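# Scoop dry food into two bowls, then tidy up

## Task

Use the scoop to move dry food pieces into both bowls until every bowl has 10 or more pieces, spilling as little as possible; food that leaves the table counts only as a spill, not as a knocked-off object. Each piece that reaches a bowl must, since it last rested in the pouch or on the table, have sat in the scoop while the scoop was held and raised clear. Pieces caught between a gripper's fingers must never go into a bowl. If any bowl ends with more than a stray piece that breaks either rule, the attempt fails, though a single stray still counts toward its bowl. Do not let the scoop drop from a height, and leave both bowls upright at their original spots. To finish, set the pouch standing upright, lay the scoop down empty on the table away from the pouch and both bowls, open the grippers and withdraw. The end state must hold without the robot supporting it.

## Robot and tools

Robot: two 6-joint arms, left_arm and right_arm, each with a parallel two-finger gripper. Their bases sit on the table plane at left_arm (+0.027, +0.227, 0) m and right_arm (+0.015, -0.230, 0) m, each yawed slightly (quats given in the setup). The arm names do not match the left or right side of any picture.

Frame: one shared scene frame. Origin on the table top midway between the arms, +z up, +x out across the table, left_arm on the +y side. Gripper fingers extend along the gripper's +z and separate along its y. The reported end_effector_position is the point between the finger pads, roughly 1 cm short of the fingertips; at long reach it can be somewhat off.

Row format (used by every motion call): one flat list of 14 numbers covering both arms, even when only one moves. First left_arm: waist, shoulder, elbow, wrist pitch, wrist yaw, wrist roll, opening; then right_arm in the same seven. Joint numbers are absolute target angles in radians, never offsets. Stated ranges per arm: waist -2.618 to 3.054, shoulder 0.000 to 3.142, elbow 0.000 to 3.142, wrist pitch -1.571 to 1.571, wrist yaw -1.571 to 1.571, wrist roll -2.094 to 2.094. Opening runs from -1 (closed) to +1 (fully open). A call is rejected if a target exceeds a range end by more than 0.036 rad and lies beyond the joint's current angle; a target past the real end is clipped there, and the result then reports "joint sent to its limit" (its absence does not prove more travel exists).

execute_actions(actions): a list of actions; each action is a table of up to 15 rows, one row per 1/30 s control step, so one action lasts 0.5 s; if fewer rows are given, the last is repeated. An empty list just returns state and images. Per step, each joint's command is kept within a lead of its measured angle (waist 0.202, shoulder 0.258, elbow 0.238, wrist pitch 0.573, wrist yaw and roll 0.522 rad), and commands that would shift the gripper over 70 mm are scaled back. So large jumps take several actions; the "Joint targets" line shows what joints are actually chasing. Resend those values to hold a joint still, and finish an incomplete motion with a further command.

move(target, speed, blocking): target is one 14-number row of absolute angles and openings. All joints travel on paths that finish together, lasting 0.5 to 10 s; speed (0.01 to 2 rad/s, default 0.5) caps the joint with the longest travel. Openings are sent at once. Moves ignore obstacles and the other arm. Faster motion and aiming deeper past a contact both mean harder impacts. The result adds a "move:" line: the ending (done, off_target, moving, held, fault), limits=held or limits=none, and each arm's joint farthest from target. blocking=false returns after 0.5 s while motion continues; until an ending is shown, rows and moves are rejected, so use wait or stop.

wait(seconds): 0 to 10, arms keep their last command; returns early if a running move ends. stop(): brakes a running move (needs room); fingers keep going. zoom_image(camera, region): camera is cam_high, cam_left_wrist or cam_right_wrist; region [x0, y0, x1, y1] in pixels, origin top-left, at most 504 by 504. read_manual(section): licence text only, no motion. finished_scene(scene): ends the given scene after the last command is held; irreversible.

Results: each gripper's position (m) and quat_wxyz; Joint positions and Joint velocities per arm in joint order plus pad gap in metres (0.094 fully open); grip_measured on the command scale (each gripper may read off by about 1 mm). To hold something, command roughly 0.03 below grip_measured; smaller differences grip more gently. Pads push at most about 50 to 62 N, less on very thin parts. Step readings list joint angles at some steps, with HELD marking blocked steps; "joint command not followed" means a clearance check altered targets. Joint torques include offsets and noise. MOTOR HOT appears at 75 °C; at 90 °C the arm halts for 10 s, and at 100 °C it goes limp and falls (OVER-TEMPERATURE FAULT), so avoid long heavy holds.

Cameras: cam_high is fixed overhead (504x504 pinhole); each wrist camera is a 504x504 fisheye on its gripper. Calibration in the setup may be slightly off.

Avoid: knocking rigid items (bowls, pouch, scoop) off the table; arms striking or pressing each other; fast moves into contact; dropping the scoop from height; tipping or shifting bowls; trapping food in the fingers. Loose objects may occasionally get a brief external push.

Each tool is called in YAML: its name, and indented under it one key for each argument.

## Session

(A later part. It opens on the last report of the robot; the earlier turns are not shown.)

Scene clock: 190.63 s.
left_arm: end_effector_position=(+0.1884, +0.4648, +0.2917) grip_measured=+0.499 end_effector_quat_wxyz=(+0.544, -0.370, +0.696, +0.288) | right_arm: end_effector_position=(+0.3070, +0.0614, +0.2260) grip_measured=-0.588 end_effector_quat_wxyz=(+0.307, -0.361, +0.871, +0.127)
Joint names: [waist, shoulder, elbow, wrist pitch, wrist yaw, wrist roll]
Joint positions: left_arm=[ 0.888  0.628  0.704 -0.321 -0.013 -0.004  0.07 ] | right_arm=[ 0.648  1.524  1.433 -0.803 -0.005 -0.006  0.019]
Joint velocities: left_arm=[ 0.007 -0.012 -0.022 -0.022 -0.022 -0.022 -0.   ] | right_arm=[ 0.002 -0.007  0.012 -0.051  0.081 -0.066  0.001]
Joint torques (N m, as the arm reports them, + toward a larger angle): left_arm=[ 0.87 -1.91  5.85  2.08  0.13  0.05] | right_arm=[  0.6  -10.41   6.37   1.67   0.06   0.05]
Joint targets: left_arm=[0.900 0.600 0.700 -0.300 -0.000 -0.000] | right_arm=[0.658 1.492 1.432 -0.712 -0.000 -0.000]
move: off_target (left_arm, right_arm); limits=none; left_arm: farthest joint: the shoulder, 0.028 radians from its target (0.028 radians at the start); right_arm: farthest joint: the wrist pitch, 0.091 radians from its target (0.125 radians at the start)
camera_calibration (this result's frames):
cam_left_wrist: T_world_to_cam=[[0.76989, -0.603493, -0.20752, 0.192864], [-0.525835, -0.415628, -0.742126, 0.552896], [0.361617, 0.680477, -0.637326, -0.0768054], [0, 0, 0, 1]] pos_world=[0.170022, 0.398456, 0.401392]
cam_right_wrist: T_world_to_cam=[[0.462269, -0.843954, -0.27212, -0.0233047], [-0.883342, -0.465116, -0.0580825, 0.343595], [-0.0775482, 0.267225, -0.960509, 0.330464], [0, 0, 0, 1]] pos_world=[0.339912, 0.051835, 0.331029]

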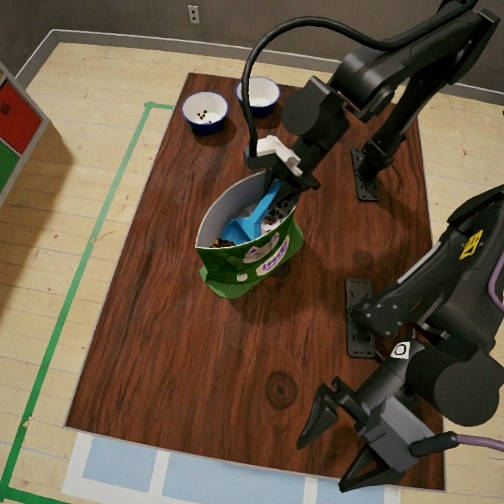

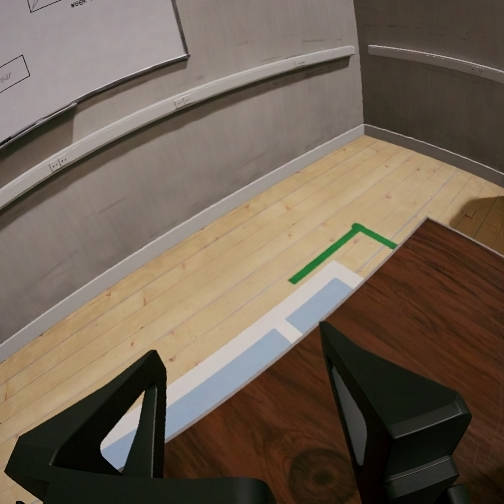

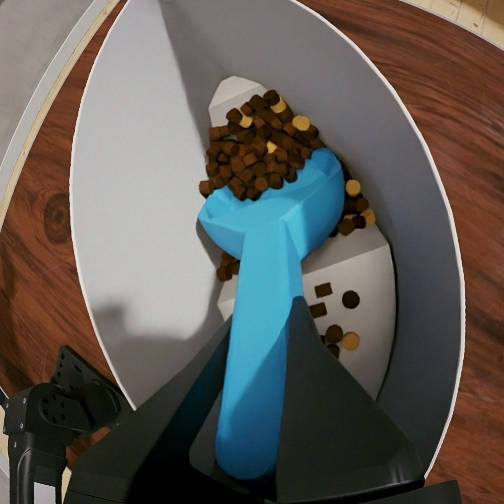

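move:
  target: [0.9,0.6,0.7,-0.3,0,0,0.5,0.658,1.375,1.29,-0.598,0,0,-0.62]
  speed: 0.25

move:
  target: [0.9,0.6,0.7,-0.3,0,0,0.5,0.658,1.262,1.166,-0.50,0,0,-0.62]
  speed: 0.25

Scene clock: 192.50 s.
left_arm: end_effector_position=(+0.1884, +0.4648, +0.2917) grip_measured=+0.499 end_effector_quat_wxyz=(+0.544, -0.370, +0.696, +0.288) | right_arm: end_effector_position=(+0.3016, +0.0560, +0.2383) grip_measured=-0.588 end_effector_quat_wxyz=(+0.360, -0.353, +0.851, +0.149)
Joint names: [waist, shoulder, elbow, wrist pitch, wrist yaw, wrist roll]
Joint positions: left_arm=[ 0.888  0.628  0.704 -0.321 -0.013 -0.004  0.07 ] | right_arm=[ 0.648  1.406  1.294 -0.659 -0.005 -0.006  0.019]
Joint velocities: left_arm=[-0.002 -0.002 -0.007 -0.037 -0.022  0.051 -0.   ] | right_arm=[ 0.002 -0.002 -0.007 -0.007 -0.007 -0.037  0.002]
Joint torques (N m, as the arm reports them, + toward a larger angle): left_arm=[ 0.9  -1.93  5.86  2.09  0.14  0.06] | right_arm=[ 0.7  -9.32  6.3   1.57  0.07  0.05]
Joint targets: left_arm=[0.900 0.600 0.700 -0.300 -0.000 -0.000] | right_arm=[0.658 1.375 1.290 -0.598 0.000 -0.000]
move: off_target (left_arm, right_arm); limits=none; left_arm: farthest joint: the shoulder, 0.028 radians from its target (0.028 radians at the start); right_arm: farthest joint: the wrist pitch, 0.061 radians from its target (0.205 radians at the start)
camera_calibration (this result's frames):
cam_left_wrist: T_world_to_cam=[[0.76989, -0.603493, -0.20752, 0.192864], [-0.525835, -0.415628, -0.742126, 0.552896], [0.361617, 0.680477, -0.637326, -0.0768054], [0, 0, 0, 1]] pos_world=[0.170022, 0.398456, 0.401392]
cam_right_wrist: T_world_to_cam=[[0.487327, -0.819245, -0.302242, -0.0238236], [-0.873199, -0.454807, -0.175144, 0.361256], [0.006024, 0.34927, -0.937003, 0.307855], [0, 0, 0, 1]] pos_world=[0.325203, 0.0372597, 0.344532]

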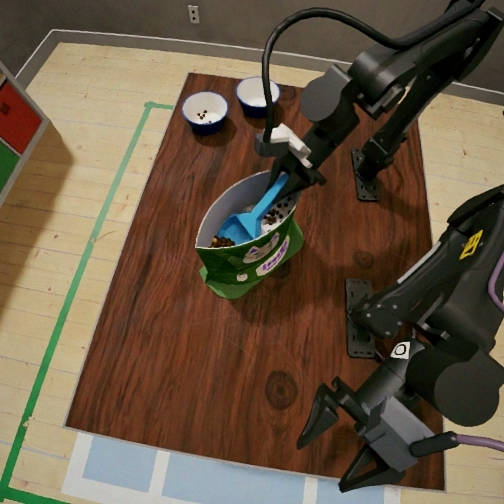

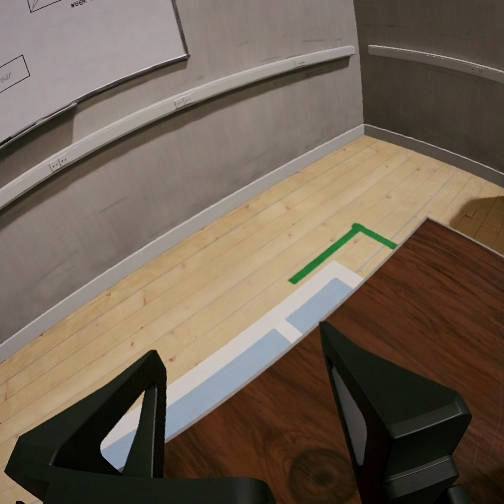

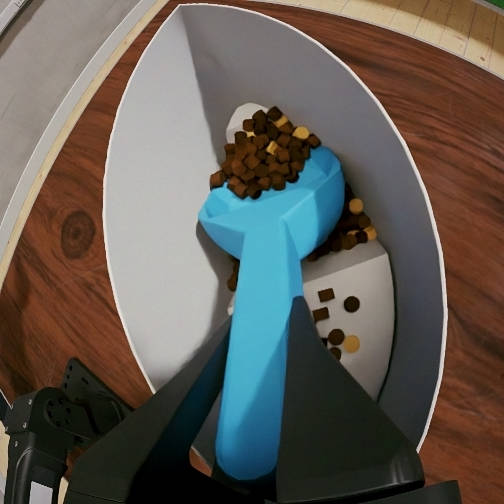

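Scene clock: 193.73 s.
left_arm: end_effector_position=(+0.1884, +0.4648, +0.2917) grip_measured=+0.499 end_effector_quat_wxyz=(+0.544, -0.370, +0.696, +0.288) | right_arm: end_effector_position=(+0.2931, +0.0476, +0.2497) grip_measured=-0.588 end_effector_quat_wxyz=(+0.405, -0.345, +0.830, +0.167)
Joint names: [waist, shoulder, elbow, wrist pitch, wrist yaw, wrist roll]
Joint positions: left_arm=[ 0.888  0.628  0.704 -0.321 -0.013 -0.004  0.07 ] | right_arm=[ 0.648  1.291  1.173 -0.546 -0.005 -0.006  0.019]
Joint velocities: left_arm=[-0.007 -0.007  0.007 -0.022  0.022  0.037 -0.001] | right_arm=[-0.012  0.002 -0.002  0.051 -0.007  0.037 -0.   ]
Joint torques (N m, as the arm reports them, + toward a larger angle): left_arm=[ 0.86 -1.87  5.84  2.07  0.12  0.05] | right_arm=[ 0.77 -8.03  6.28  1.5   0.07  0.04]
Joint targets: left_arm=[0.900 0.600 0.700 -0.300 0.000 -0.000] | right_arm=[0.658 1.262 1.166 -0.500 0.000 0.000]
move: off_target (left_arm, right_arm); limits=none; left_arm: farthest joint: the shoulder, 0.028 radians from its target (0.028 radians at the start); right_arm: farthest joint: the wrist pitch, 0.046 radians from its target (0.159 radians at the start)
camera_calibration (this result's frames):
cam_left_wrist: T_world_to_cam=[[0.76989, -0.603493, -0.20752, 0.192864], [-0.525835, -0.415628, -0.742126, 0.552896], [0.361617, 0.680477, -0.637326, -0.0768054], [0, 0, 0, 1]] pos_world=[0.170022, 0.398456, 0.401392]
cam_right_wrist: T_world_to_cam=[[0.511011, -0.795868, -0.32475, -0.0255409], [-0.856242, -0.438069, -0.273761, 0.370838], [0.0756142, 0.417959, -0.905314, 0.289989], [0, 0, 0, 1]] pos_world=[0.308651, 0.0209221, 0.355757]

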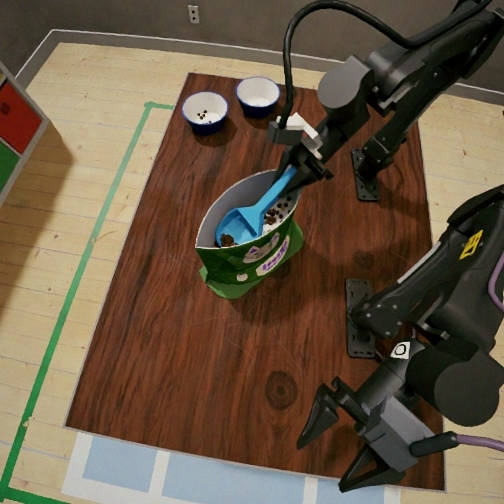

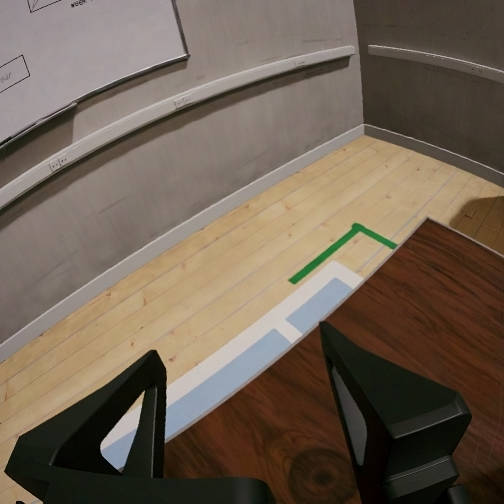

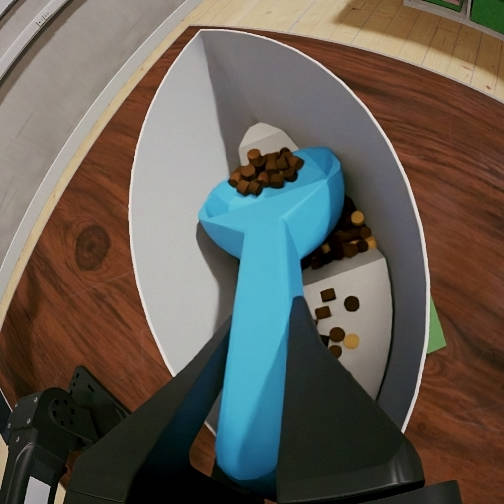

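move:
  target: [0.9,0.6,0.7,-0.3,0,0,0.5,0.658,1.09,1.008,-0.36,0,0,-0.62]
  speed: 0.3

Scene clock: 195.23 s.
left_arm: end_effector_position=(+0.1884, +0.4648, +0.2917) grip_measured=+0.499 end_effector_quat_wxyz=(+0.544, -0.370, +0.696, +0.288) | right_arm: end_effector_position=(+0.2773, +0.0319, +0.2691) grip_measured=-0.588 end_effector_quat_wxyz=(+0.467, -0.331, +0.797, +0.192)
Joint names: [waist, shoulder, elbow, wrist pitch, wrist yaw, wrist roll]
Joint positions: left_arm=[ 0.888  0.628  0.704 -0.321 -0.013 -0.004  0.07 ] | right_arm=[ 0.648  1.117  1.015 -0.409 -0.005 -0.006  0.019]
Joint velocities: left_arm=[-0.002 -0.017 -0.007 -0.037 -0.051 -0.066 -0.   ] | right_arm=[ 0.017 -0.002 -0.002  0.037  0.007 -0.022 -0.002]
Joint torques (N m, as the arm reports them, + toward a larger angle): left_arm=[ 0.93 -1.77  5.81  2.1   0.14  0.07] | right_arm=[ 0.64 -6.12  6.28  1.63  0.06  0.03]
Joint targets: left_arm=[0.900 0.600 0.700 -0.300 -0.000 0.000] | right_arm=[0.658 1.090 1.008 -0.360 -0.000 -0.000]
move: off_target (left_arm, right_arm); limits=none; left_arm: farthest joint: the shoulder, 0.028 radians from its target (0.028 radians at the start); right_arm: farthest joint: the wrist pitch, 0.049 radians from its target (0.186 radians at the start)
camera_calibration (this result's frames):
cam_left_wrist: T_world_to_cam=[[0.76989, -0.603493, -0.20752, 0.192864], [-0.525835, -0.415628, -0.742126, 0.552896], [0.361617, 0.680477, -0.637326, -0.0768054], [0, 0, 0, 1]] pos_world=[0.170022, 0.398456, 0.401392]
cam_right_wrist: T_world_to_cam=[[0.548043, -0.759315, -0.350842, -0.0280121], [-0.818709, -0.401022, -0.410971, 0.381069], [0.171361, 0.512467, -0.841435, 0.268498], [0, 0, 0, 1]] pos_world=[0.281327, -0.00604908, 0.372704]

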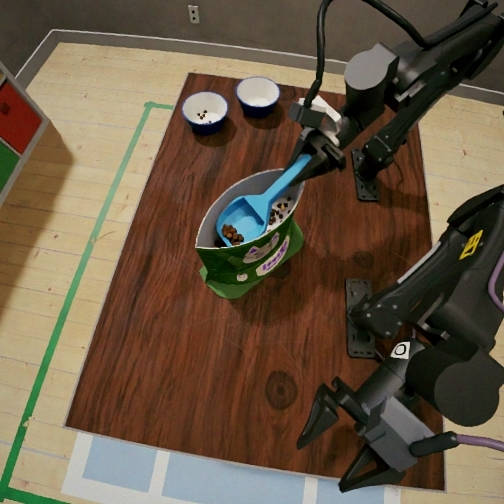

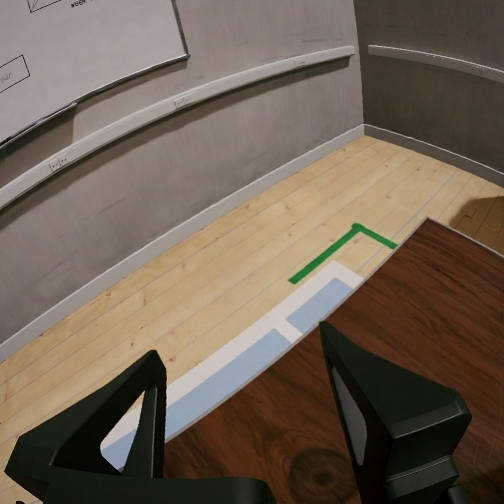

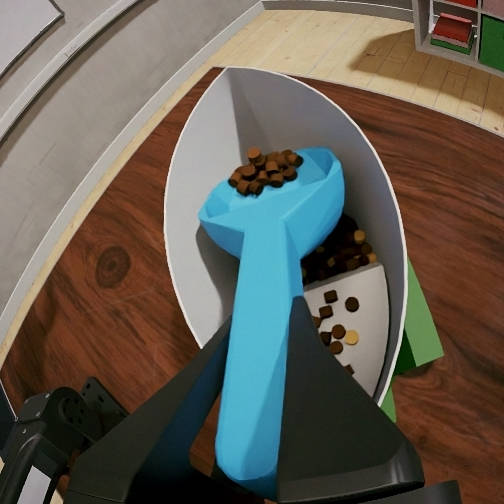

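move:
  target: [0.9,0.6,0.7,-0.3,0,0,0.5,0.658,0.865,0.722,-0.03,0,0,-0.62]
  speed: 0.35

move:
  target: [0.9,0.6,0.7,-0.3,0,0,0.5,0.658,0.865,0.722,0.3,0,0,-0.62]
  speed: 0.4

Scene clock: 197.43 s.
left_arm: end_effector_position=(+0.1884, +0.4648, +0.2917) grip_measured=+0.499 end_effector_quat_wxyz=(+0.544, -0.370, +0.696, +0.288) | right_arm: end_effector_position=(+0.2602, +0.0151, +0.2820) grip_measured=-0.588 end_effector_quat_wxyz=(+0.568, -0.303, +0.729, +0.233)
Joint names: [waist, shoulder, elbow, wrist pitch, wrist yaw, wrist roll]
Joint positions: left_arm=[ 0.888  0.628  0.704 -0.321 -0.013 -0.004  0.07 ] | right_arm=[ 0.648  0.892  0.727 -0.082 -0.005 -0.006  0.019]
Joint velocities: left_arm=[-0.007 -0.007  0.022 -0.022  0.037  0.022 -0.   ] | right_arm=[ 0.012 -0.007  0.012 -0.007 -0.007  0.007  0.001]
Joint torques (N m, as the arm reports them, + toward a larger angle): left_arm=[ 0.94 -2.05  5.78  2.07  0.13  0.05] | right_arm=[ 0.68 -4.33  6.49  1.74  0.07  0.05]
Joint targets: left_arm=[0.900 0.600 0.700 -0.300 0.000 0.000] | right_arm=[0.658 0.865 0.722 -0.030 -0.000 0.000]
move: off_target (left_arm, right_arm); limits=none; left_arm: farthest joint: the shoulder, 0.028 radians from its target (0.028 radians at the start); right_arm: farthest joint: the wrist pitch, 0.052 radians from its target (0.379 radians at the start)
camera_calibration (this result's frames):
cam_left_wrist: T_world_to_cam=[[0.76989, -0.603493, -0.20752, 0.192864], [-0.525835, -0.415628, -0.742126, 0.552896], [0.361617, 0.680477, -0.637326, -0.0768054], [0, 0, 0, 1]] pos_world=[0.170022, 0.398456, 0.401392]
cam_right_wrist: T_world_to_cam=[[0.616525, -0.691719, -0.376061, -0.0386451], [-0.721419, -0.304991, -0.62172, 0.398333], [0.31536, 0.654603, -0.687054, 0.207758], [0, 0, 0, 1]] pos_world=[0.245672, -0.0412426, 0.375859]

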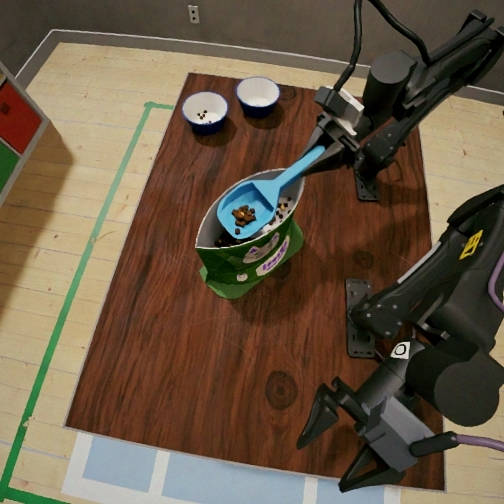

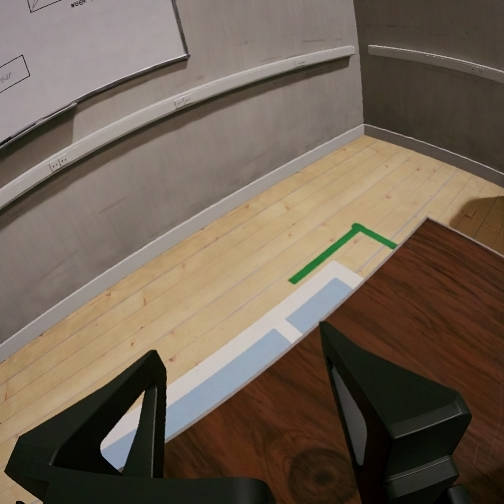

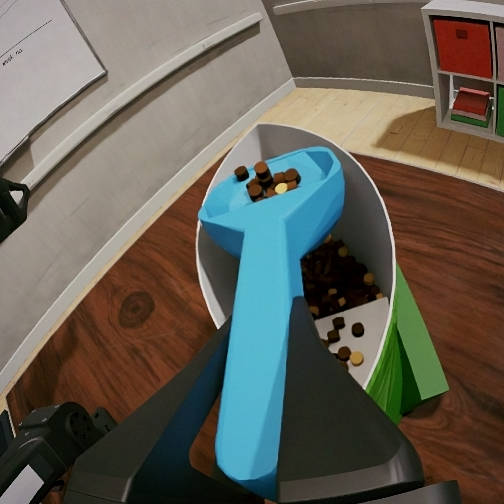

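Scene clock: 199.07 s.
left_arm: end_effector_position=(+0.1884, +0.4648, +0.2917) grip_measured=+0.499 end_effector_quat_wxyz=(+0.544, -0.370, +0.696, +0.288) | right_arm: end_effector_position=(+0.2651, +0.0199, +0.3633) grip_measured=-0.588 end_effector_quat_wxyz=(+0.681, -0.261, +0.625, +0.279)
Joint names: [waist, shoulder, elbow, wrist pitch, wrist yaw, wrist roll]
Joint positions: left_arm=[ 0.888  0.628  0.704 -0.321 -0.013 -0.004  0.07 ] | right_arm=[ 0.648  0.892  0.727  0.248 -0.005 -0.006  0.019]
Joint velocities: left_arm=[-0.012  0.002  0.012 -0.007 -0.051 -0.022 -0.   ] | right_arm=[-0.007 -0.002 -0.017 -0.007 -0.051 -0.081  0.001]
Joint torques (N m, as the arm reports them, + toward a larger angle): left_arm=[ 0.92 -2.03  5.64  2.1   0.11  0.07] | right_arm=[ 0.61 -4.18  6.5   1.78  0.05  0.05]
Joint targets: left_arm=[0.900 0.600 0.700 -0.300 -0.000 0.000] | right_arm=[0.658 0.865 0.722 0.300 0.000 -0.000]
move: off_target (left_arm, right_arm); limits=none; left_arm: farthest joint: the shoulder, 0.028 radians from its target (0.028 radians at the start); right_arm: farthest joint: the wrist pitch, 0.052 radians from its target (0.382 radians at the start)
camera_calibration (this result's frames):
cam_left_wrist: T_world_to_cam=[[0.76989, -0.603493, -0.20752, 0.192864], [-0.525835, -0.415628, -0.742126, 0.552896], [0.361617, 0.680477, -0.637326, -0.0768054], [0, 0, 0, 1]] pos_world=[0.170022, 0.398456, 0.401392]
cam_right_wrist: T_world_to_cam=[[0.704955, -0.604433, -0.371078, -0.0347408], [-0.550331, -0.136117, -0.823777, 0.478523], [0.447408, 0.784941, -0.428595, 0.127459], [0, 0, 0, 1]] pos_world=[0.230811, -0.0559112, 0.435933]

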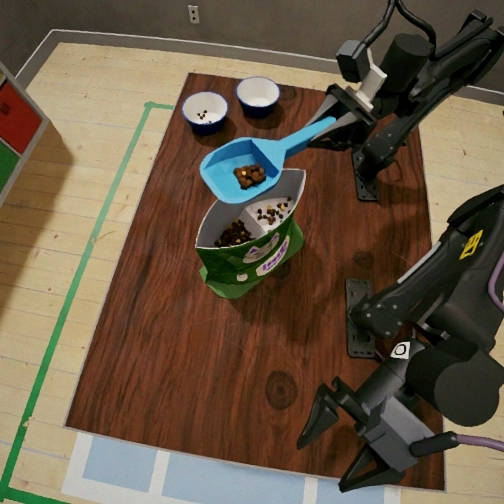

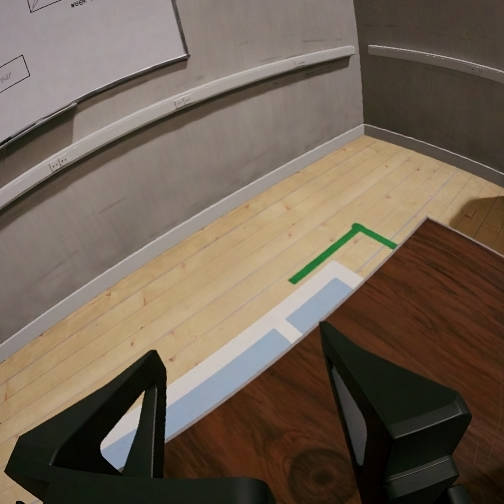

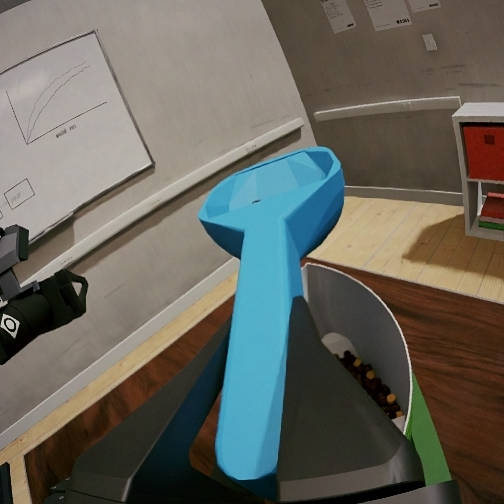

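zoom_image:
  camera: "cam_high"
  region: [170, 70, 330, 230]

Region (170, 70, 330, 230) of cam_high's 504x504 image, scaled by 3.150, with more detail than that image has.

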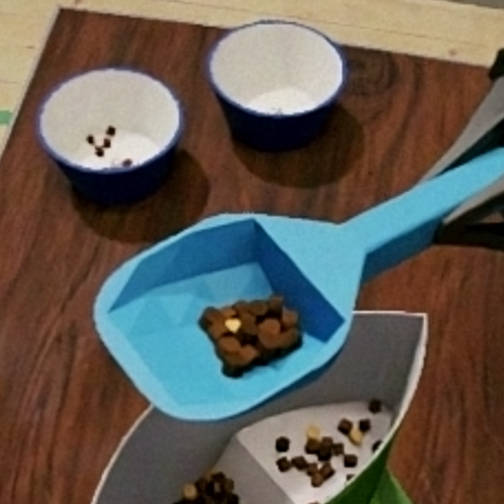

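move:
  target: [0.9,0.6,0.7,-0.3,0,0,0.5,-0.635,0.9,0.6,0.33,0,0,-0.62]
  speed: 0.7

move:
  target: [0.9,0.6,0.7,-0.3,0,0,0.5,-0.635,0.965,0.43,0.28,0,0,-0.62]
  speed: 0.4

Scene clock: 202.47 s.
left_arm: end_effector_position=(+0.1884, +0.4648, +0.2917) grip_measured=+0.499 end_effector_quat_wxyz=(+0.544, -0.370, +0.696, +0.288) | right_arm: end_effector_position=(+0.3270, -0.3982, +0.3092) grip_measured=-0.588 end_effector_quat_wxyz=(+0.681, +0.173, +0.690, -0.175)
Joint names: [waist, shoulder, elbow, wrist pitch, wrist yaw, wrist roll]
Joint positions: left_arm=[ 0.888  0.628  0.704 -0.321 -0.013 -0.004  0.07 ] | right_arm=[-0.627  0.892  0.604  0.277  0.002 -0.005  0.019]
Joint velocities: left_arm=[-0.017 -0.002  0.017 -0.037 -0.051 -0.037 -0.   ] | right_arm=[ 0.012 -0.007 -0.002 -0.051 -0.007  0.022 -0.001]
Joint torques (N m, as the arm reports them, + toward a larger angle): left_arm=[ 1.13 -1.83  5.82  2.1   0.09  0.07] | right_arm=[-0.54 -1.12  6.68  1.84 -0.03  0.07]
Joint targets: left_arm=[0.900 0.600 0.700 -0.300 -0.000 0.000] | right_arm=[-0.635 0.900 0.600 0.330 -0.000 0.000]
move: off_target (left_arm, right_arm); limits=none; left_arm: farthest joint: the shoulder, 0.028 radians from its target (0.028 radians at the start); right_arm: farthest joint: the wrist pitch, 0.053 radians from its target (0.082 radians at the start)
camera_calibration (this result's frames):
cam_left_wrist: T_world_to_cam=[[0.76989, -0.603493, -0.20752, 0.192864], [-0.525835, -0.415628, -0.742126, 0.552896], [0.361617, 0.680477, -0.637326, -0.0768054], [0, 0, 0, 1]] pos_world=[0.170022, 0.398456, 0.401392]
cam_right_wrist: T_world_to_cam=[[-0.408887, -0.831109, -0.376921, -0.0753899], [-0.352457, 0.524798, -0.77483, 0.594489], [0.841775, -0.18397, -0.507513, -0.0856494], [0, 0, 0, 1]] pos_world=[0.250803, -0.390401, 0.388744]

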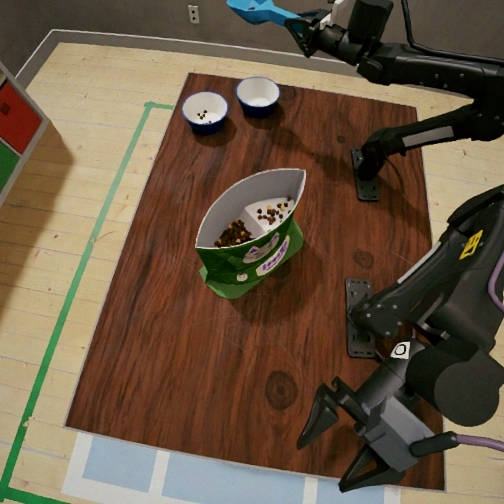

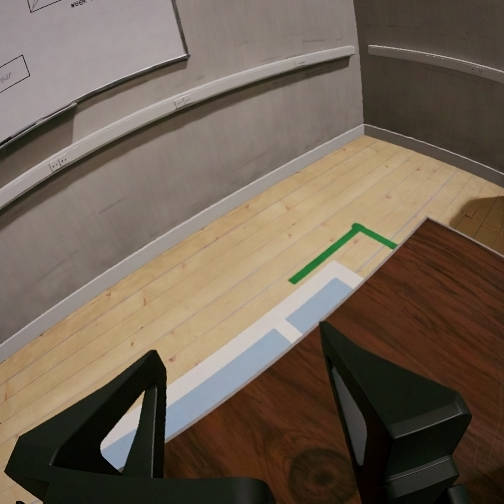

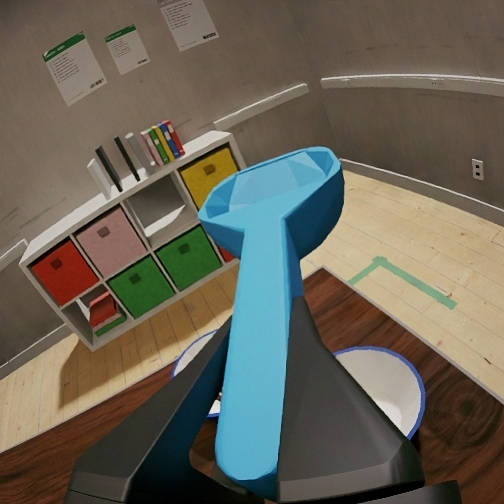

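Scene clock: 203.30 s.
left_arm: end_effector_position=(+0.1884, +0.4648, +0.2917) grip_measured=+0.499 end_effector_quat_wxyz=(+0.544, -0.370, +0.696, +0.288) | right_arm: end_effector_position=(+0.3212, -0.3950, +0.1870) grip_measured=-0.588 end_effector_quat_wxyz=(+0.574, +0.196, +0.781, -0.148)
Joint names: [waist, shoulder, elbow, wrist pitch, wrist yaw, wrist roll]
Joint positions: left_arm=[ 0.888  0.628  0.704 -0.321 -0.013 -0.004  0.07 ] | right_arm=[-0.627  0.967  0.425  0.239  0.002 -0.005  0.019]
Joint velocities: left_arm=[-0.007 -0.002  0.002  0.007  0.037 -0.037 -0.   ] | right_arm=[ 0.007  0.002 -0.012  0.037 -0.066 -0.066 -0.001]
Joint torques (N m, as the arm reports them, + toward a larger angle): left_arm=[ 0.94 -1.79  5.79  2.07  0.09  0.07] | right_arm=[-0.61 -2.44  7.04  1.7   0.    0.08]
Joint targets: left_arm=[0.900 0.600 0.700 -0.300 0.000 -0.000] | right_arm=[-0.635 0.965 0.430 0.280 -0.000 0.000]
move: off_target (left_arm, right_arm); limits=none; left_arm: farthest joint: the shoulder, 0.028 radians from its target (0.028 radians at the start); right_arm: farthest joint: the wrist pitch, 0.041 radians from its target (0.003 radians at the start)
camera_calibration (this result's frames):
cam_left_wrist: T_world_to_cam=[[0.76989, -0.603493, -0.20752, 0.192864], [-0.525835, -0.415628, -0.742126, 0.552896], [0.361617, 0.680477, -0.637326, -0.0768054], [0, 0, 0, 1]] pos_world=[0.170022, 0.398456, 0.401392]
cam_right_wrist: T_world_to_cam=[[-0.505472, -0.778844, -0.371349, -0.0705944], [-0.527505, 0.619522, -0.581319, 0.553516], [0.682815, -0.0979519, -0.723995, -0.0166541], [0, 0, 0, 1]] pos_world=[0.26767, -0.399528, 0.283496]

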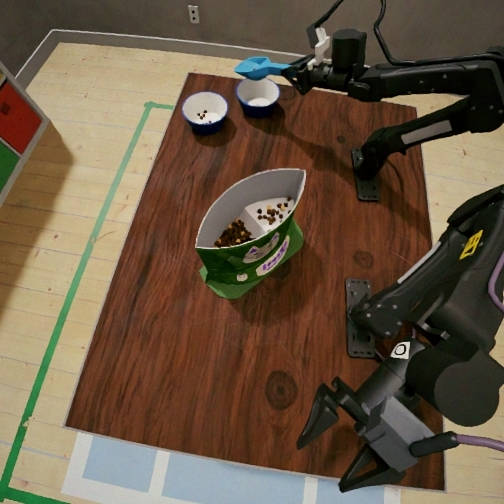

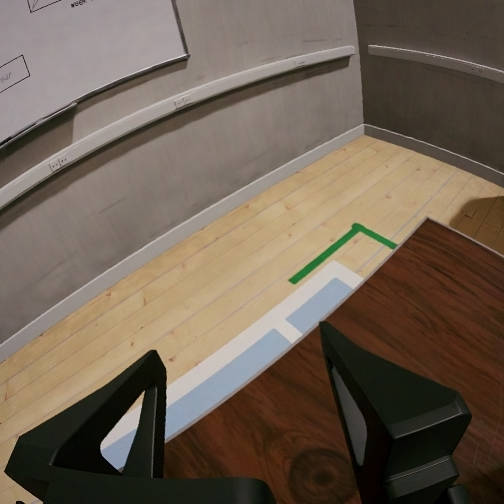

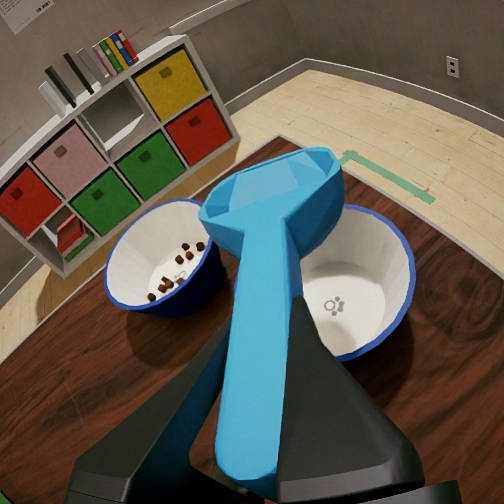

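zoom_image:
  camera: "cam_right_wrist"
  region: [95, 190, 235, 330]

Region (95, 190, 235, 330) of cam_right_wrist's 504x504 image, scaled by 3.600, with more detail than that image has.

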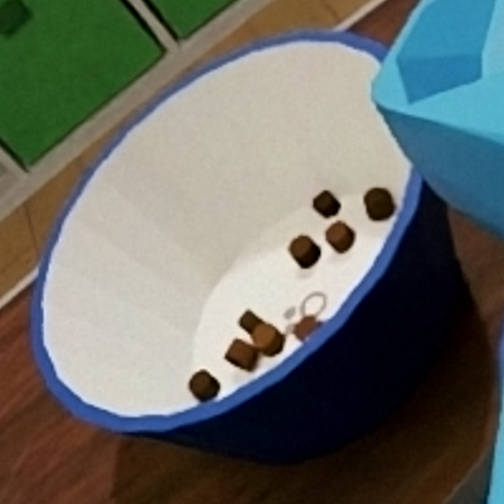

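move:
  target: [0.9,0.6,0.7,-0.3,0,0,0.5,-0.675,0.965,0.43,0.28,0,-0.9,-0.62]
  speed: 0.7

Scene clock: 209.07 s.
left_arm: end_effector_position=(+0.1884, +0.4648, +0.2917) grip_measured=+0.499 end_effector_quat_wxyz=(+0.544, -0.370, +0.696, +0.288) | right_arm: end_effector_position=(+0.3142, -0.4060, +0.1847) grip_measured=-0.587 end_effector_quat_wxyz=(+0.444, -0.145, +0.795, -0.386)
Joint names: [waist, shoulder, elbow, wrist pitch, wrist yaw, wrist roll]
Joint positions: left_arm=[ 0.888  0.628  0.704 -0.321 -0.013 -0.004  0.07 ] | right_arm=[-0.665  0.967  0.425  0.229  0.002 -0.895  0.019]
Joint velocities: left_arm=[-0.012  0.017 -0.002 -0.037  0.007  0.022  0.   ] | right_arm=[-0.002  0.007  0.007  0.051 -0.007 -0.007  0.   ]
Joint torques (N m, as the arm reports them, + toward a larger angle): left_arm=[ 1.01 -1.8   5.65  2.08  0.09  0.09] | right_arm=[-0.71 -2.41  7.06  1.76 -0.02 -0.04]
Joint targets: left_arm=[0.900 0.600 0.700 -0.300 0.000 0.000] | right_arm=[-0.675 0.965 0.430 0.280 0.000 -0.900]
move: off_target (left_arm, right_arm); limits=none; left_arm: farthest joint: the shoulder, 0.028 radians from its target (0.028 radians at the start); right_arm: farthest joint: the wrist pitch, 0.051 radians from its target (0.041 radians at the start)
camera_calibration (this result's frames):
cam_left_wrist: T_world_to_cam=[[0.76989, -0.603493, -0.20752, 0.192864], [-0.525835, -0.415628, -0.742126, 0.552896], [0.361617, 0.680477, -0.637326, -0.0768054], [0, 0, 0, 1]] pos_world=[0.170022, 0.398456, 0.401392]
cam_right_wrist: T_world_to_cam=[[-0.284753, -0.848418, 0.446209, -0.332137], [-0.857249, 0.0170631, -0.514619, 0.401979], [0.428998, -0.529052, -0.732164, -0.108358], [0, 0, 0, 1]] pos_world=[0.296505, -0.345977, 0.275733]

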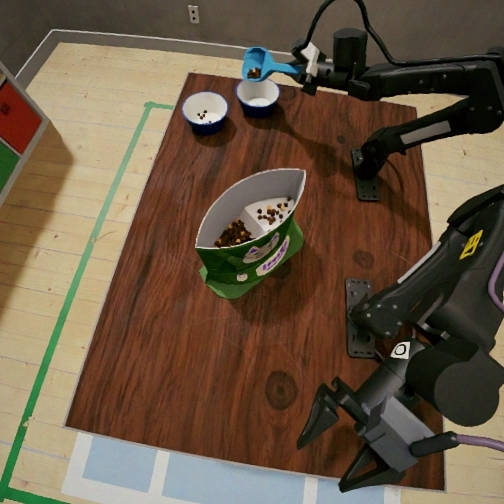

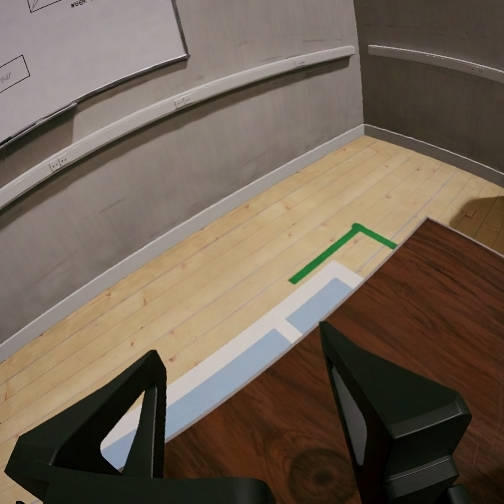

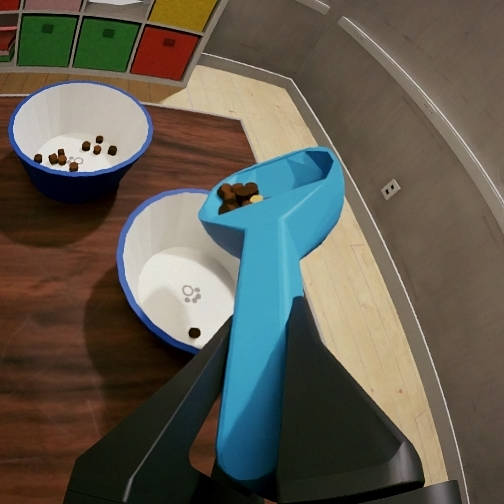

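move:
  target: [0.9,0.6,0.7,-0.3,0,0,0.5,-0.675,0.795,0.362,0.19,0,-1.0,-0.62]
  speed: 0.25

Scene clock: 210.80 s.
left_arm: end_effector_position=(+0.1884, +0.4648, +0.2917) grip_measured=+0.499 end_effector_quat_wxyz=(+0.544, -0.370, +0.696, +0.288) | right_arm: end_effector_position=(+0.2951, -0.3947, +0.1890) grip_measured=-0.587 end_effector_quat_wxyz=(+0.433, -0.182, +0.779, -0.416)
Joint names: [waist, shoulder, elbow, wrist pitch, wrist yaw, wrist roll]
Joint positions: left_arm=[ 0.888  0.628  0.704 -0.321 -0.013 -0.004  0.07 ] | right_arm=[-0.665  0.821  0.368  0.171  0.002 -0.995  0.019]
Joint velocities: left_arm=[-0.002 -0.017 -0.007  0.037  0.022  0.022  0.001] | right_arm=[ 0.007 -0.012 -0.012  0.007 -0.051 -0.095  0.001]
Joint torques (N m, as the arm reports them, + toward a larger angle): left_arm=[ 0.86 -1.84  5.93  2.06  0.11  0.06] | right_arm=[-0.67 -3.58  6.37  1.52 -0.02 -0.09]
Joint targets: left_arm=[0.900 0.600 0.700 -0.300 -0.000 -0.000] | right_arm=[-0.675 0.795 0.362 0.190 -0.000 -1.000]
move: off_target (left_arm, right_arm); limits=none; left_arm: farthest joint: the shoulder, 0.028 radians from its target (0.028 radians at the start); right_arm: farthest joint: the shoulder, 0.026 radians from its target (0.172 radians at the start)
camera_calibration (this result's frames):
cam_left_wrist: T_world_to_cam=[[0.76989, -0.603493, -0.20752, 0.192864], [-0.525835, -0.415628, -0.742126, 0.552896], [0.361617, 0.680477, -0.637326, -0.0768054], [0, 0, 0, 1]] pos_world=[0.170022, 0.398456, 0.401392]
cam_right_wrist: T_world_to_cam=[[-0.248769, -0.808762, 0.532934, -0.341279], [-0.868674, -0.0570635, -0.492087, 0.357498], [0.428392, -0.585362, -0.688354, -0.121424], [0, 0, 0, 1]] pos_world=[0.277667, -0.32669, 0.274216]

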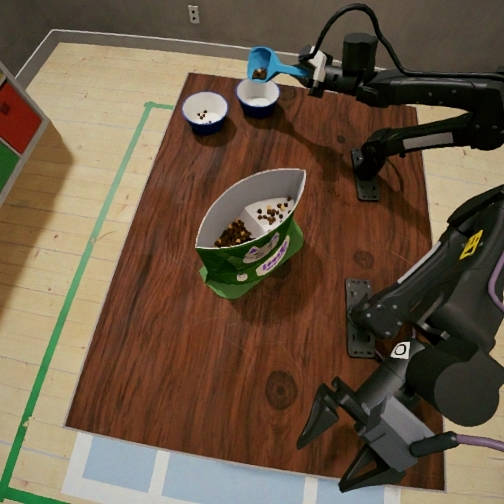

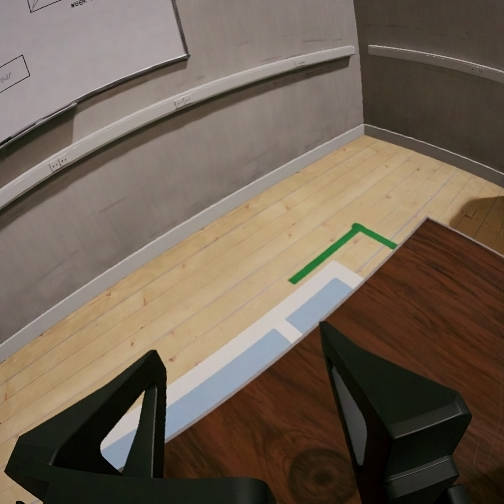

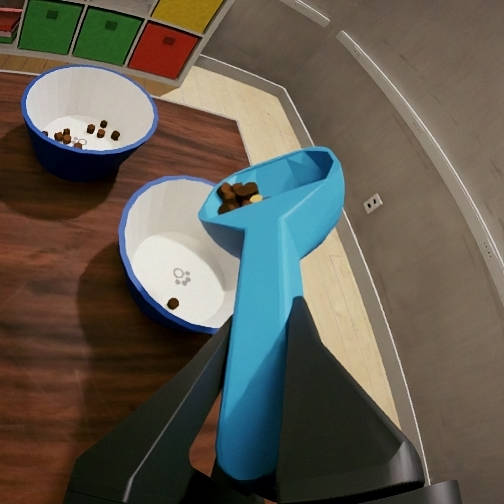

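move:
  target: [0.9,0.6,0.7,-0.3,0,0,0.5,-0.675,0.795,0.362,0.19,0,-1.2,-0.62]
  speed: 0.3

Scene clock: 212.40 s.
left_arm: end_effector_position=(+0.1884, +0.4648, +0.2917) grip_measured=+0.499 end_effector_quat_wxyz=(+0.544, -0.370, +0.696, +0.288) | right_arm: end_effector_position=(+0.2943, -0.3942, +0.1857) grip_measured=-0.587 end_effector_quat_wxyz=(+0.385, -0.261, +0.760, -0.453)
Joint names: [waist, shoulder, elbow, wrist pitch, wrist yaw, wrist roll]
Joint positions: left_arm=[ 0.888  0.628  0.704 -0.321 -0.013 -0.004  0.07 ] | right_arm=[-0.665  0.821  0.368  0.157  0.002 -1.196  0.019]
Joint velocities: left_arm=[-0.017  0.002  0.012 -0.007 -0.081 -0.051 -0.   ] | right_arm=[-0.002 -0.002 -0.007 -0.007 -0.022 -0.11   0.   ]
Joint torques (N m, as the arm reports them, + toward a larger angle): left_arm=[ 0.9  -1.8   5.7   2.06  0.15  0.06] | right_arm=[-0.66 -3.62  6.34  1.64 -0.02 -0.06]
Joint targets: left_arm=[0.900 0.600 0.700 -0.300 0.000 0.000] | right_arm=[-0.675 0.795 0.362 0.190 -0.000 -1.200]
move: off_target (left_arm, right_arm); limits=none; left_arm: farthest joint: the shoulder, 0.028 radians from its target (0.028 radians at the start); right_arm: farthest joint: the wrist pitch, 0.033 radians from its target (0.020 radians at the start)
camera_calibration (this result's frames):
cam_left_wrist: T_world_to_cam=[[0.76989, -0.603493, -0.20752, 0.192864], [-0.525835, -0.415628, -0.742126, 0.552896], [0.361617, 0.680477, -0.637326, -0.0768054], [0, 0, 0, 1]] pos_world=[0.170022, 0.398456, 0.401392]
cam_right_wrist: T_world_to_cam=[[-0.137768, -0.723632, 0.676296, -0.36507], [-0.909834, -0.17739, -0.375147, 0.298139], [0.391437, -0.667, -0.633946, -0.15444], [0, 0, 0, 1]] pos_world=[0.281415, -0.314301, 0.260835]

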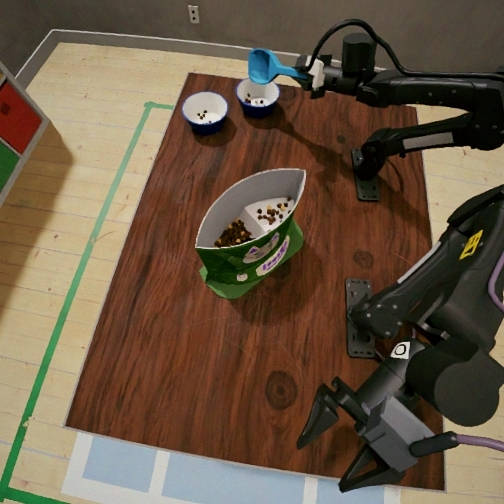

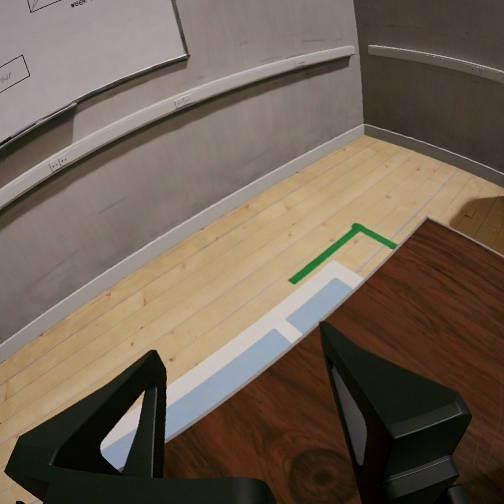

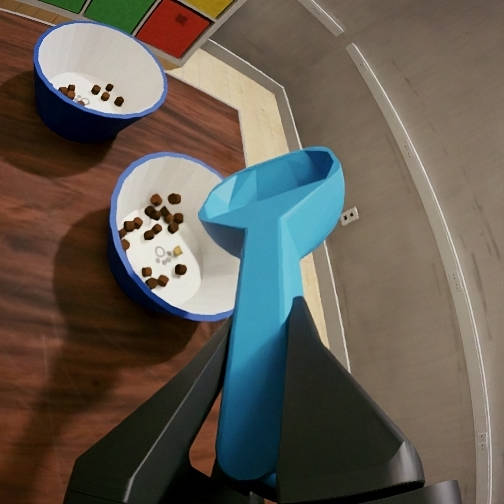

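move:
  target: [0.9,0.6,0.7,-0.3,0,0,0.5,-0.25,1.2,1.1,-0.3,0,0,-0.62]
  speed: 1.0

move:
  target: [0.9,0.6,0.7,-0.3,0,0,0.5,-0.25,1.89,2.0,-1.0,0,0,-0.62]
  speed: 1.0

Scene clock: 215.07 s.
left_arm: end_effector_position=(+0.1884, +0.4648, +0.2917) grip_measured=+0.499 end_effector_quat_wxyz=(+0.544, -0.370, +0.696, +0.288) | right_arm: end_effector_position=(+0.4095, -0.2796, +0.2833) grip_measured=-0.587 end_effector_quat_wxyz=(+0.531, +0.052, +0.845, -0.036)
Joint names: [waist, shoulder, elbow, wrist pitch, wrist yaw, wrist roll]
Joint positions: left_arm=[ 0.888  0.628  0.704 -0.321 -0.013 -0.004  0.07 ] | right_arm=[-0.258  1.196  1.062 -0.316  0.002 -0.006  0.019]
Joint velocities: left_arm=[-0.012 -0.022  0.002  0.037 -0.022  0.037 -0.   ] | right_arm=[ 0.012  0.007  0.007 -0.095  0.022  0.022 -0.001]
Joint torques (N m, as the arm reports them, + toward a larger angle): left_arm=[ 1.03 -1.86  5.79  2.07  0.14  0.09] | right_arm=[ 0.55 -4.16  9.68  1.47 -0.05  0.06]
Joint targets: left_arm=[0.900 0.600 0.700 -0.300 -0.000 -0.000] | right_arm=[-0.250 1.200 1.100 -0.300 0.000 0.000]
move: off_target (left_arm, right_arm); limits=none; left_arm: farthest joint: the shoulder, 0.028 radians from its target (0.028 radians at the start); right_arm: farthest joint: the elbow, 0.038 radians from its target (0.732 radians at the start)
camera_calibration (this result's frames):
cam_left_wrist: T_world_to_cam=[[0.76989, -0.603493, -0.20752, 0.192864], [-0.525835, -0.415628, -0.742126, 0.552896], [0.361617, 0.680477, -0.637326, -0.0768054], [0, 0, 0, 1]] pos_world=[0.170022, 0.398456, 0.401392]
cam_right_wrist: T_world_to_cam=[[-0.242898, -0.902451, -0.355785, -0.0468205], [-0.791896, 0.396303, -0.464591, 0.597347], [0.560269, 0.168896, -0.810908, 0.153487], [0, 0, 0, 1]] pos_world=[0.37567, -0.304907, 0.385328]

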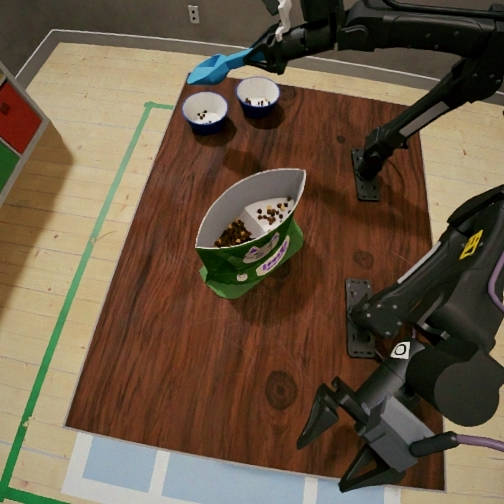

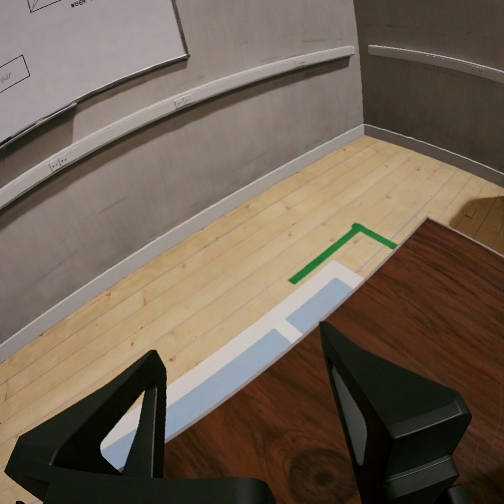

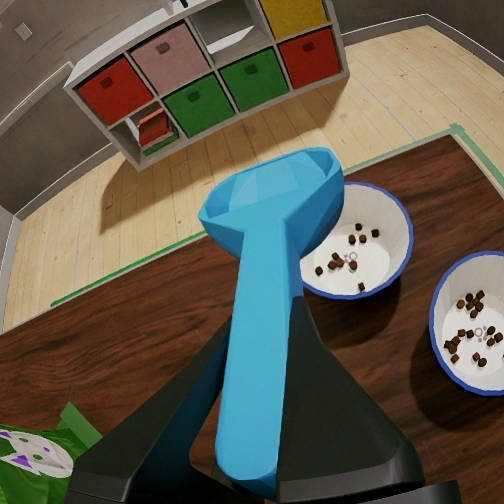

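Scene clock: 216.90 s.
left_arm: end_effector_position=(+0.1884, +0.4648, +0.2917) grip_measured=+0.499 end_effector_quat_wxyz=(+0.544, -0.370, +0.696, +0.288) | right_arm: end_effector_position=(+0.5028, -0.2916, +0.2417) grip_measured=-0.587 end_effector_quat_wxyz=(+0.307, +0.058, +0.950, -0.021)
Joint names: [waist, shoulder, elbow, wrist pitch, wrist yaw, wrist roll]
Joint positions: left_arm=[ 0.888  0.628  0.704 -0.321 -0.013 -0.004  0.07 ] | right_arm=[-0.258  1.901  1.962 -1.005  0.002 -0.006  0.019]
Joint velocities: left_arm=[ 0.017 -0.007 -0.002 -0.037  0.007 -0.066 -0.001] | right_arm=[-0.007 -0.002 -0.012  0.022 -0.007 -0.022  0.   ]
Joint torques (N m, as the arm reports them, + toward a larger angle): left_arm=[ 0.72 -1.81  5.76  2.08  0.12  0.07] | right_arm=[  0.56 -12.01   9.04   0.86  -0.02   0.08]
Joint targets: left_arm=[0.900 0.600 0.700 -0.300 -0.000 -0.000] | right_arm=[-0.250 1.890 2.000 -1.000 0.000 -0.000]
move: off_target (left_arm, right_arm); limits=none; left_arm: farthest joint: the shoulder, 0.028 radians from its target (0.028 radians at the start); right_arm: farthest joint: the elbow, 0.038 radians from its target (0.938 radians at the start)
camera_calibration (this result's frames):
cam_left_wrist: T_world_to_cam=[[0.76989, -0.603493, -0.20752, 0.192864], [-0.525835, -0.415628, -0.742126, 0.552896], [0.361617, 0.680477, -0.637326, -0.0768054], [0, 0, 0, 1]] pos_world=[0.170022, 0.398456, 0.401392]
cam_right_wrist: T_world_to_cam=[[-0.395613, -0.882933, -0.252824, 0.00789565], [-0.91131, 0.411565, -0.0113056, 0.611625], [0.114036, 0.225928, -0.967446, 0.348345], [0, 0, 0, 1]] pos_world=[0.52078, -0.323453, 0.345916]

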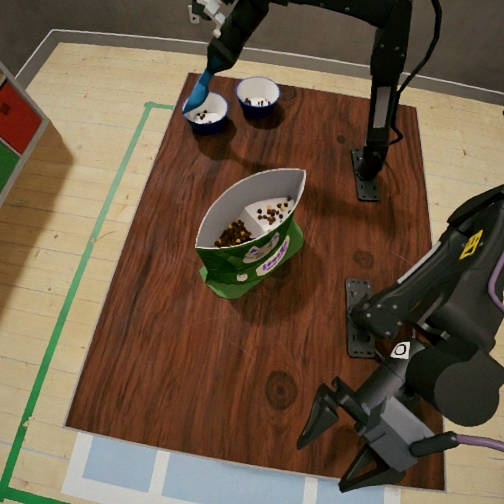

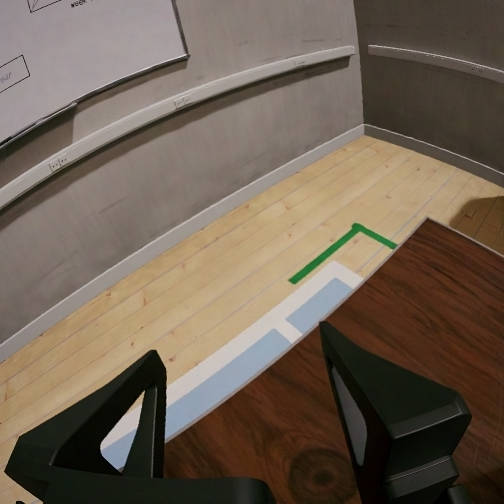

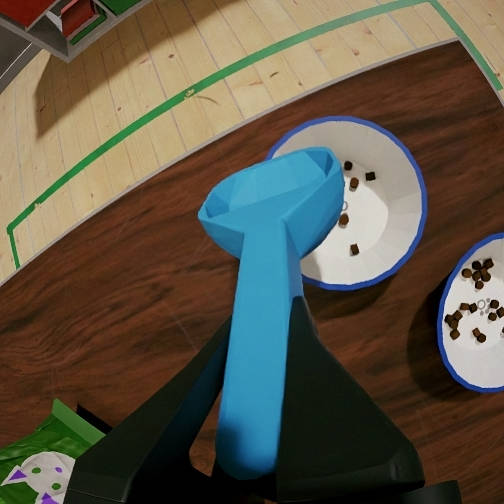

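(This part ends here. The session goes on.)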